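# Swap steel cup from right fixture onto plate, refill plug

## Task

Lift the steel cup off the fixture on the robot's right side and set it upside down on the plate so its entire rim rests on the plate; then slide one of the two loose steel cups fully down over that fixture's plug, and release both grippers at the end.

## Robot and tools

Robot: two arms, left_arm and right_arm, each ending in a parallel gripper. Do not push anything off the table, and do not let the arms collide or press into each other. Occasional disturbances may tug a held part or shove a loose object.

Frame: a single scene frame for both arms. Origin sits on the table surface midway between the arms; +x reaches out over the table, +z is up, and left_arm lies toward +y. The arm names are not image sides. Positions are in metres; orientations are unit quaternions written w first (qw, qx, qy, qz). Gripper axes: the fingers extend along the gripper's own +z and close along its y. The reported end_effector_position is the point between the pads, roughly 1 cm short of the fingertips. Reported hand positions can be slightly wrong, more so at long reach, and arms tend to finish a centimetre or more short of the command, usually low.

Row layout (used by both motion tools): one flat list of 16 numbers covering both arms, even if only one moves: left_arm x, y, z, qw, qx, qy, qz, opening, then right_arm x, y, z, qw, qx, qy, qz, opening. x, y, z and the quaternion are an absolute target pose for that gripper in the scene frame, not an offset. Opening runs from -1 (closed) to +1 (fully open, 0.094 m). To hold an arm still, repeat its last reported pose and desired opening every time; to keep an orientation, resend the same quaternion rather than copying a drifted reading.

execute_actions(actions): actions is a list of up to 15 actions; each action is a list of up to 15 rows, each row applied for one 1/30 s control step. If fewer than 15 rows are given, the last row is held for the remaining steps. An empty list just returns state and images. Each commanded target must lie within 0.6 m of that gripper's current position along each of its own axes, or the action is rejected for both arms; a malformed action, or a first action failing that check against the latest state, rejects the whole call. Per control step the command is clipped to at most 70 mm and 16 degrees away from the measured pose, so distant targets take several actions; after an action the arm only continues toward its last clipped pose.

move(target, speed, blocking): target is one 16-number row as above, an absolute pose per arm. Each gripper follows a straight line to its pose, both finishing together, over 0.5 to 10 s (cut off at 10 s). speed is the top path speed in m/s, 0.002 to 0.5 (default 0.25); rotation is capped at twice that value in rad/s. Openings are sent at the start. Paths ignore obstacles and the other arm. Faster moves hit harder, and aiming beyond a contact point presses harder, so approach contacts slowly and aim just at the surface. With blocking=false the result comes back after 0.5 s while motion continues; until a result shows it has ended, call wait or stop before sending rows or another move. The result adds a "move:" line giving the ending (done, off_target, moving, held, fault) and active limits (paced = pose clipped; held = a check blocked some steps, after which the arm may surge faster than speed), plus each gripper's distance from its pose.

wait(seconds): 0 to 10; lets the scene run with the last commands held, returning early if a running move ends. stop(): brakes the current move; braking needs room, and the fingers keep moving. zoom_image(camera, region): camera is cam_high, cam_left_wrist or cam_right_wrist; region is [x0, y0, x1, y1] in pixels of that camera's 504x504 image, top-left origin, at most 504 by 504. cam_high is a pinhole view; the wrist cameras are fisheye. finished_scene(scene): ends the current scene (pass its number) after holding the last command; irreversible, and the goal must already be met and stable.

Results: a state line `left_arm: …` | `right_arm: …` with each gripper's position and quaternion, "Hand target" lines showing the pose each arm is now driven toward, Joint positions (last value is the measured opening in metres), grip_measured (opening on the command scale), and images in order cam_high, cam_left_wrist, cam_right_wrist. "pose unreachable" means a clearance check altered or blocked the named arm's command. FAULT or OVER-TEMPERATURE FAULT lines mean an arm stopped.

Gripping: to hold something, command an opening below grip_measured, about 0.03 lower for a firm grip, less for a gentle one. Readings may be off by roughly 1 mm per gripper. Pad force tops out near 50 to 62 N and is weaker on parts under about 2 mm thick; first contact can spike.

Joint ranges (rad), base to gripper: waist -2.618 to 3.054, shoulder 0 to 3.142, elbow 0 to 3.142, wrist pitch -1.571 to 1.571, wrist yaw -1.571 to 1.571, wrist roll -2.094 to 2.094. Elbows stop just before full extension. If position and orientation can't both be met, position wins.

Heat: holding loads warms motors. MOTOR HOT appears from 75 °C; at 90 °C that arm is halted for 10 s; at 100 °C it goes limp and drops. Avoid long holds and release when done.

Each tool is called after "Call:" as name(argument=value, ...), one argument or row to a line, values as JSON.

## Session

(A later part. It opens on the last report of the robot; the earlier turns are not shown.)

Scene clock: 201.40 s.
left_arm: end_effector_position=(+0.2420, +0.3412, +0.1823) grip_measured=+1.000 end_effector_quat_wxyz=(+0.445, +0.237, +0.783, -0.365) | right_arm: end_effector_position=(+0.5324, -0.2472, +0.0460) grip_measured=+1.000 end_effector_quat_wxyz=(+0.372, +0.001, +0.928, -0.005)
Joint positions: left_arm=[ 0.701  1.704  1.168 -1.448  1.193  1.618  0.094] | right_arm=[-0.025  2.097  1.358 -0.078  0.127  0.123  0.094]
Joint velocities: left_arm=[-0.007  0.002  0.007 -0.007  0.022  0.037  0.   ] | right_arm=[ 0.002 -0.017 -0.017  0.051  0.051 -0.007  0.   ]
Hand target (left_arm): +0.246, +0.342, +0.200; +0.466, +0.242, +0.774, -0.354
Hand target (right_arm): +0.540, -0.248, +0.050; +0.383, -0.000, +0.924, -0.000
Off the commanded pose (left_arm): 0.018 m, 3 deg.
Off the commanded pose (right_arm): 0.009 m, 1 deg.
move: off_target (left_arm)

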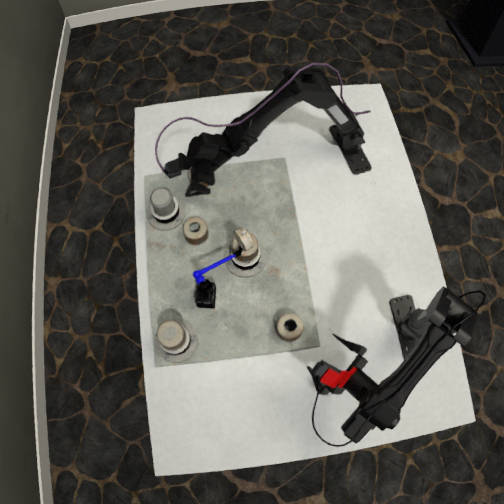

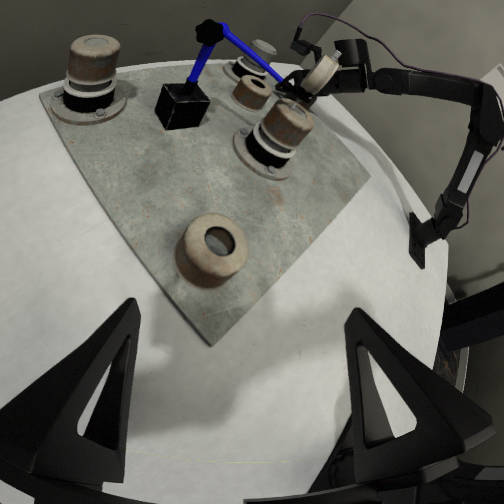

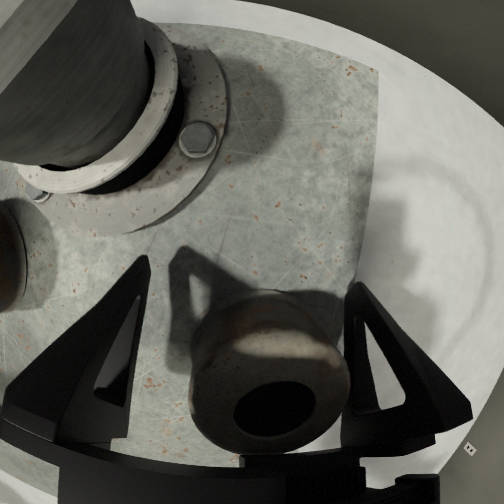

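Call:
move(
  target=[0.246,0.342,0.2,0.466,0.242,0.774,-0.354,1, 0.535,-0.255,0.052,0.383,0,0.924,0,0.3],
  speed=0.05,
)

Call:
move(
  target=[0.246,0.342,0.2,0.466,0.242,0.774,-0.354,1, 0.55,-0.23,0.19,0.383,0,0.924,0,0.3],
  speed=0.08,
)

Call:
move(
  target=[0.246,0.342,0.2,0.466,0.242,0.774,-0.354,1, 0.635,-0.164,0.175,0.383,0,0.924,0,0.3],
  speed=0.05,
)

Scene clock: 208.47 s.
left_arm: end_effector_position=(+0.2420, +0.3412, +0.1822) grip_measured=+1.000 end_effector_quat_wxyz=(+0.445, +0.237, +0.783, -0.365) | right_arm: end_effector_position=(+0.5331, -0.2489, +0.0462) grip_measured=+0.399 end_effector_quat_wxyz=(+0.372, -0.002, +0.928, -0.001)
Joint positions: left_arm=[ 0.701  1.704  1.168 -1.448  1.192  1.618  0.094] | right_arm=[-0.033  2.097  1.358 -0.075  0.113  0.114  0.066]
Joint velocities: left_arm=[-0.007  0.002 -0.007 -0.007 -0.051 -0.007  0.   ] | right_arm=[-0.022 -0.002  0.002 -0.037 -0.007 -0.037  0.   ]
Hand target (left_arm): +0.245, +0.342, +0.200; +0.466, +0.242, +0.774, -0.354
Hand target (right_arm): +0.535, -0.255, +0.052; +0.383, +0.000, +0.924, -0.000
Off the commanded pose (left_arm): 0.018 m, 3 deg.
Off the commanded pose (right_arm): 0.009 m, 1 deg.
move: off_target (left_arm)

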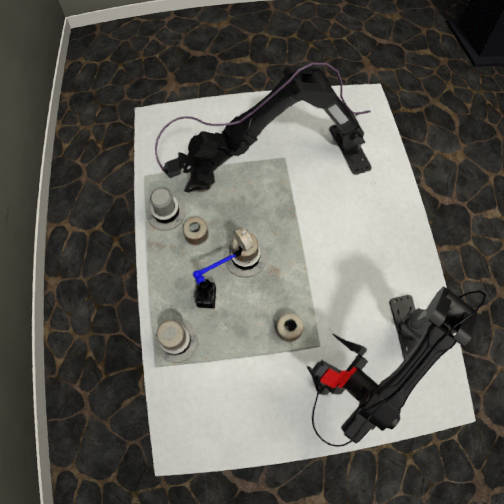

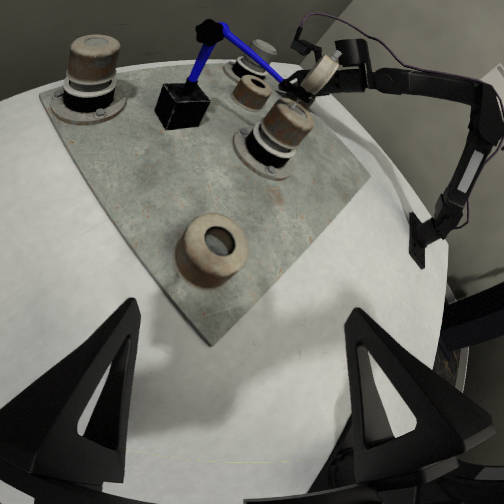

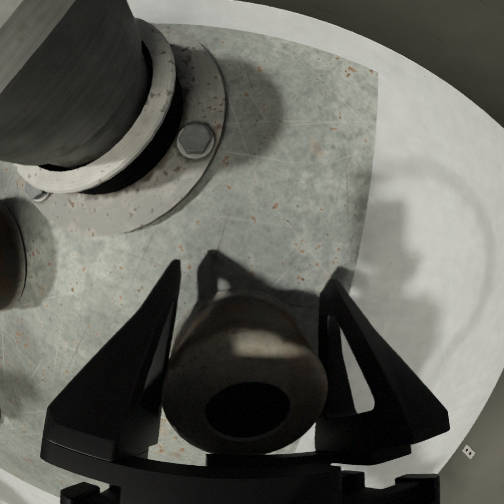

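Scene clock: 210.90 s.
left_arm: end_effector_position=(+0.2420, +0.3412, +0.1823) grip_measured=+1.000 end_effector_quat_wxyz=(+0.445, +0.237, +0.783, -0.365) | right_arm: end_effector_position=(+0.5423, -0.2331, +0.1571) grip_measured=+0.399 end_effector_quat_wxyz=(+0.348, -0.006, +0.937, -0.001)
Joint positions: left_arm=[ 0.701  1.704  1.168 -1.448  1.193  1.618  0.094] | right_arm=[-0.004  2.056  1.791 -0.602  0.123  0.133  0.066]
Joint velocities: left_arm=[-0.002  0.002 -0.002  0.037 -0.007 -0.022  0.   ] | right_arm=[-0.012 -0.007 -0.007  0.022 -0.022  0.037 -0.001]
Hand target (left_arm): +0.245, +0.342, +0.200; +0.466, +0.242, +0.774, -0.354
Hand target (right_arm): +0.548, -0.231, +0.190; +0.383, +0.000, +0.924, +0.001
Off the commanded pose (left_arm): 0.018 m, 3 deg.
Off the commanded pose (right_arm): 0.034 m, 4 deg.
move: off_target (left_arm, right_arm)

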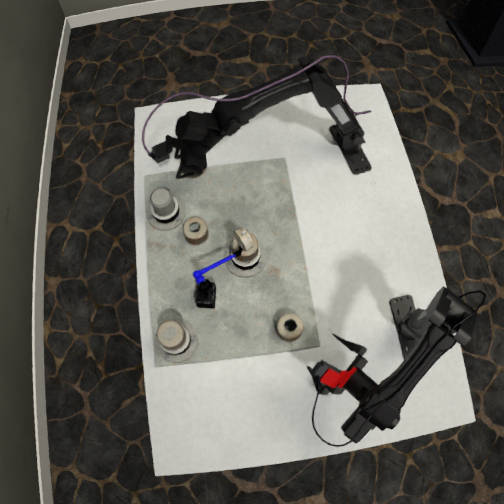

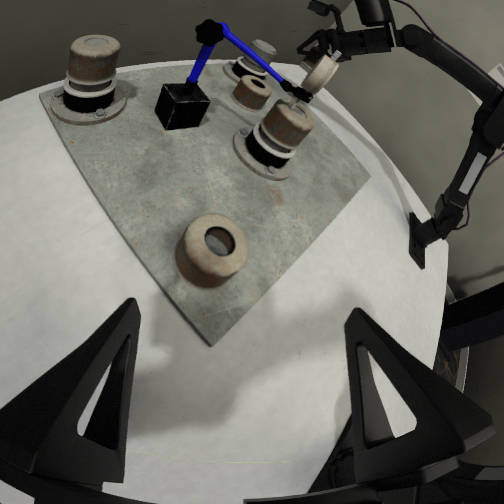

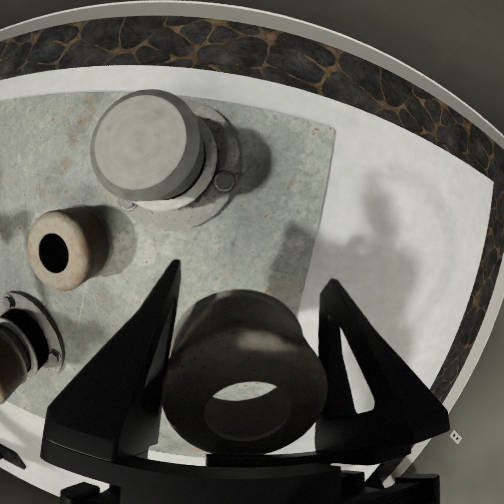

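Scene clock: 213.67 s.
left_arm: end_effector_position=(+0.2420, +0.3412, +0.1823) grip_measured=+1.000 end_effector_quat_wxyz=(+0.445, +0.237, +0.783, -0.365) | right_arm: end_effector_position=(+0.6332, -0.1666, +0.1513) grip_measured=+0.399 end_effector_quat_wxyz=(+0.373, -0.008, +0.928, +0.004)
Joint positions: left_arm=[ 0.701  1.704  1.168 -1.448  1.193  1.618  0.094] | right_arm=[ 0.084  2.68   2.828 -0.972  0.18   0.192  0.066]
Joint velocities: left_arm=[-0.012  0.012  0.002 -0.022  0.051 -0.154  0.   ] | right_arm=[ 0.017  0.002  0.002 -0.007 -0.022  0.007  0.001]
Hand target (left_arm): +0.245, +0.342, +0.200; +0.466, +0.242, +0.774, -0.354
Hand target (right_arm): +0.634, -0.165, +0.176; +0.397, -0.000, +0.918, +0.005
Off the commanded pose (left_arm): 0.018 m, 3 deg.
Off the commanded pose (right_arm): 0.024 m, 2 deg.
elbow stopped short (right arm): the move would have taken joint 3 (elbow) straighter than the controller allows; a more bent joint 3 avoids this.
move: off_target (left_arm, right_arm)

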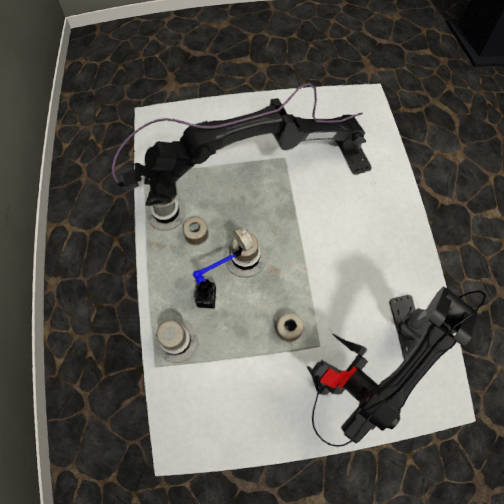

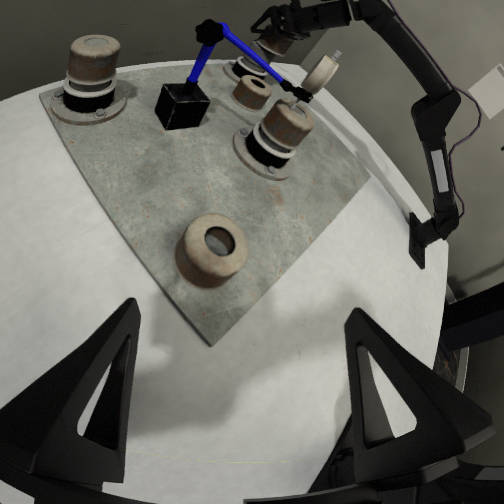

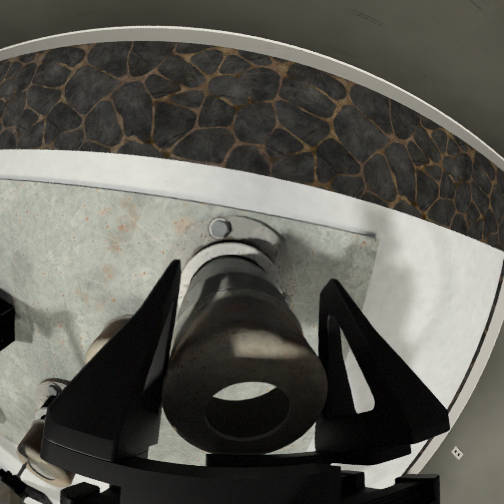

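Plug shows through hole. Lower.

Call:
move(
  target=[0.246,0.342,0.2,0.466,0.242,0.774,-0.354,1, 0.644,-0.163,0.10,0.383,0,0.924,0,0.3],
  speed=0.03,
)

Scene clock: 217.63 s.
left_arm: end_effector_position=(+0.2420, +0.3412, +0.1822) grip_measured=+1.000 end_effector_quat_wxyz=(+0.445, +0.237, +0.783, -0.365) | right_arm: end_effector_position=(+0.6459, -0.1633, +0.1034) grip_measured=+0.399 end_effector_quat_wxyz=(+0.383, -0.005, +0.924, +0.004)
Joint positions: left_arm=[ 0.701  1.704  1.168 -1.448  1.192  1.618  0.094] | right_arm=[ 0.085  2.621  2.5   -0.683  0.187  0.195  0.066]
Joint velocities: left_arm=[-0.012 -0.007 -0.007 -0.007  0.037 -0.081  0.   ] | right_arm=[ 0.002 -0.002 -0.002  0.095 -0.066  0.037  0.   ]
Hand target (left_arm): +0.245, +0.342, +0.200; +0.466, +0.242, +0.774, -0.354
Hand target (right_arm): +0.644, -0.163, +0.100; +0.382, +0.000, +0.924, -0.000
Off the commanded pose (left_arm): 0.018 m, 3 deg.
Off the commanded pose (right_arm): 0.004 m, 1 deg.
move: off_target (left_arm)

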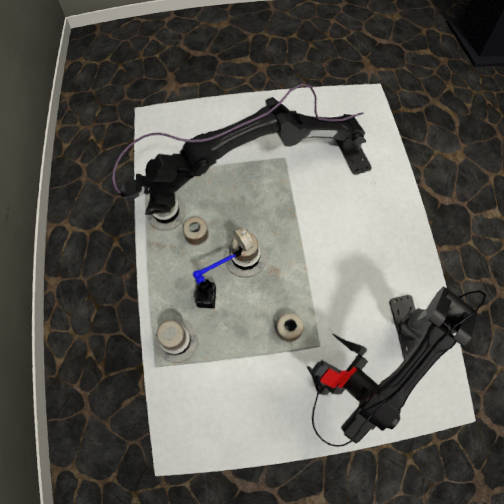

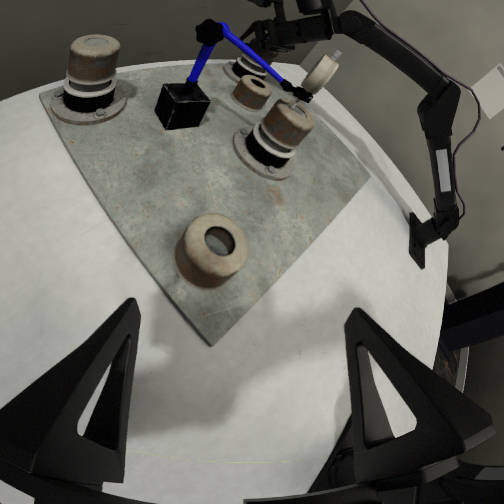

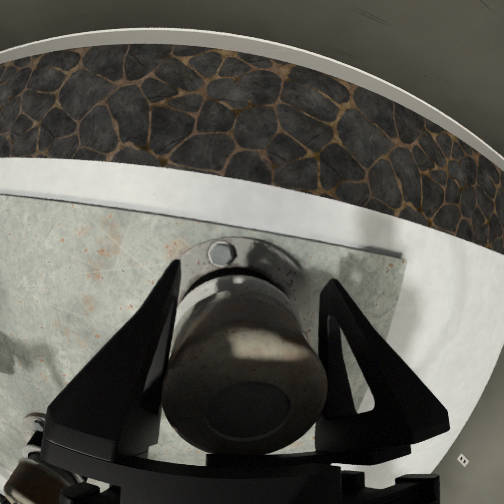

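Call:
move(
  target=[0.246,0.342,0.2,0.466,0.242,0.774,-0.354,1, 0.644,-0.163,0.105,0.383,0,0.924,0,1],
)

Call:
move(
  target=[0.246,0.342,0.2,0.466,0.242,0.774,-0.354,1, 0.6,-0.163,0.17,0.383,0,0.924,0,1],
  speed=0.1,
)

Scene clock: 221.07 s.
left_arm: end_effector_position=(+0.2420, +0.3412, +0.1822) grip_measured=+1.000 end_effector_quat_wxyz=(+0.445, +0.237, +0.783, -0.365) | right_arm: end_effector_position=(+0.6463, -0.1628, +0.1040) grip_measured=+1.000 end_effector_quat_wxyz=(+0.384, -0.004, +0.923, +0.005)
Joint positions: left_arm=[ 0.701  1.704  1.168 -1.448  1.192  1.618  0.094] | right_arm=[ 0.086  2.621  2.5   -0.679  0.187  0.196  0.094]
Joint velocities: left_arm=[-0.022 -0.007  0.007  0.022  0.007  0.022  0.   ] | right_arm=[-0.002 -0.002 -0.007 -0.007  0.051  0.022  0.   ]
Hand target (left_arm): +0.245, +0.342, +0.200; +0.466, +0.242, +0.774, -0.354
Hand target (right_arm): +0.644, -0.163, +0.105; +0.383, -0.000, +0.924, -0.000
Off the commanded pose (left_arm): 0.018 m, 3 deg.
Off the commanded pose (right_arm): 0.002 m, 1 deg.
move: off_target (left_arm)

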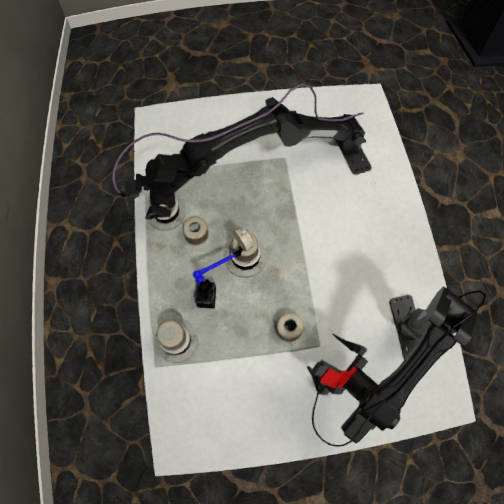

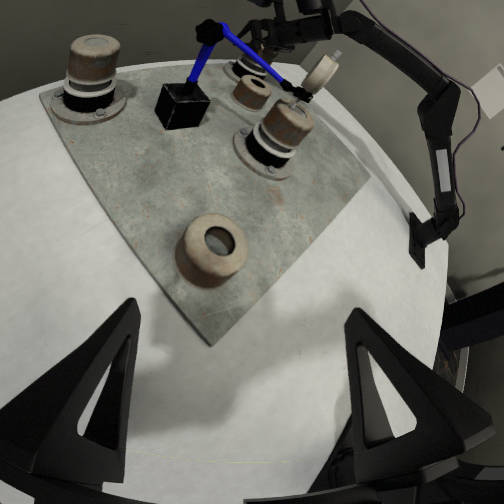

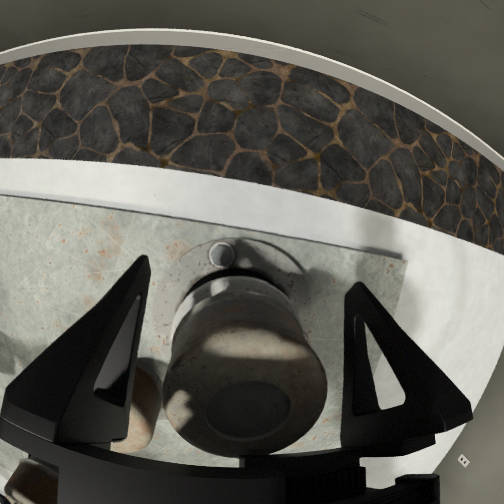

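Scene clock: 222.50 s.
left_arm: end_effector_position=(+0.2420, +0.3412, +0.1823) grip_measured=+1.000 end_effector_quat_wxyz=(+0.445, +0.237, +0.783, -0.365) | right_arm: end_effector_position=(+0.6055, -0.1622, +0.1625) grip_measured=+1.000 end_effector_quat_wxyz=(+0.383, -0.004, +0.924, +0.005)
Joint positions: left_arm=[ 0.701  1.704  1.168 -1.448  1.193  1.618  0.094] | right_arm=[ 0.109  2.384  2.298 -0.719  0.202  0.214  0.094]
Joint velocities: left_arm=[ 0.007 -0.007 -0.017 -0.022  0.007 -0.022  0.   ] | right_arm=[-0.007 -0.002 -0.002  0.007 -0.037 -0.081  0.   ]
Hand target (left_arm): +0.245, +0.342, +0.200; +0.466, +0.242, +0.774, -0.354
Hand target (right_arm): +0.600, -0.163, +0.170; +0.383, -0.000, +0.924, +0.000
Off the commanded pose (left_arm): 0.018 m, 3 deg.
Off the commanded pose (right_arm): 0.009 m, 1 deg.
move: off_target (left_arm)

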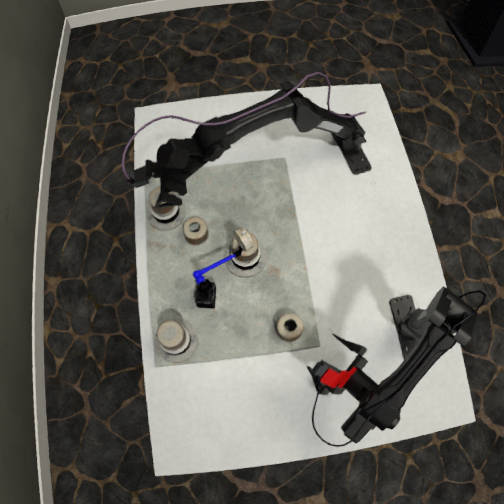

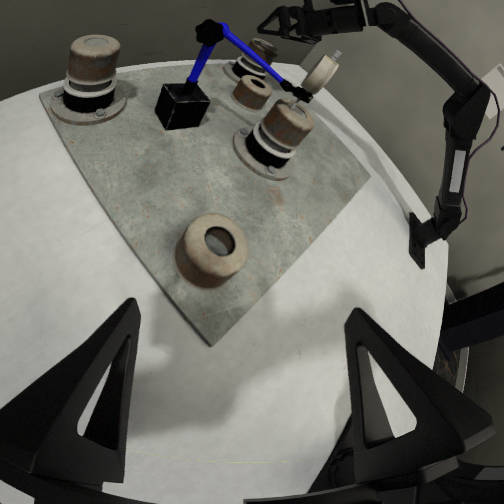

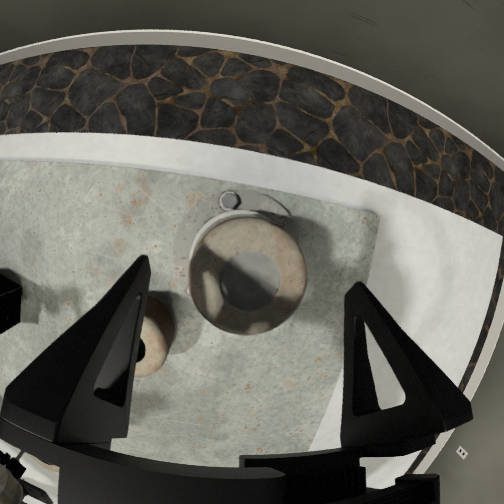

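Call:
finished_scene(
  scene=1,
)

The scene is finished: the task was done.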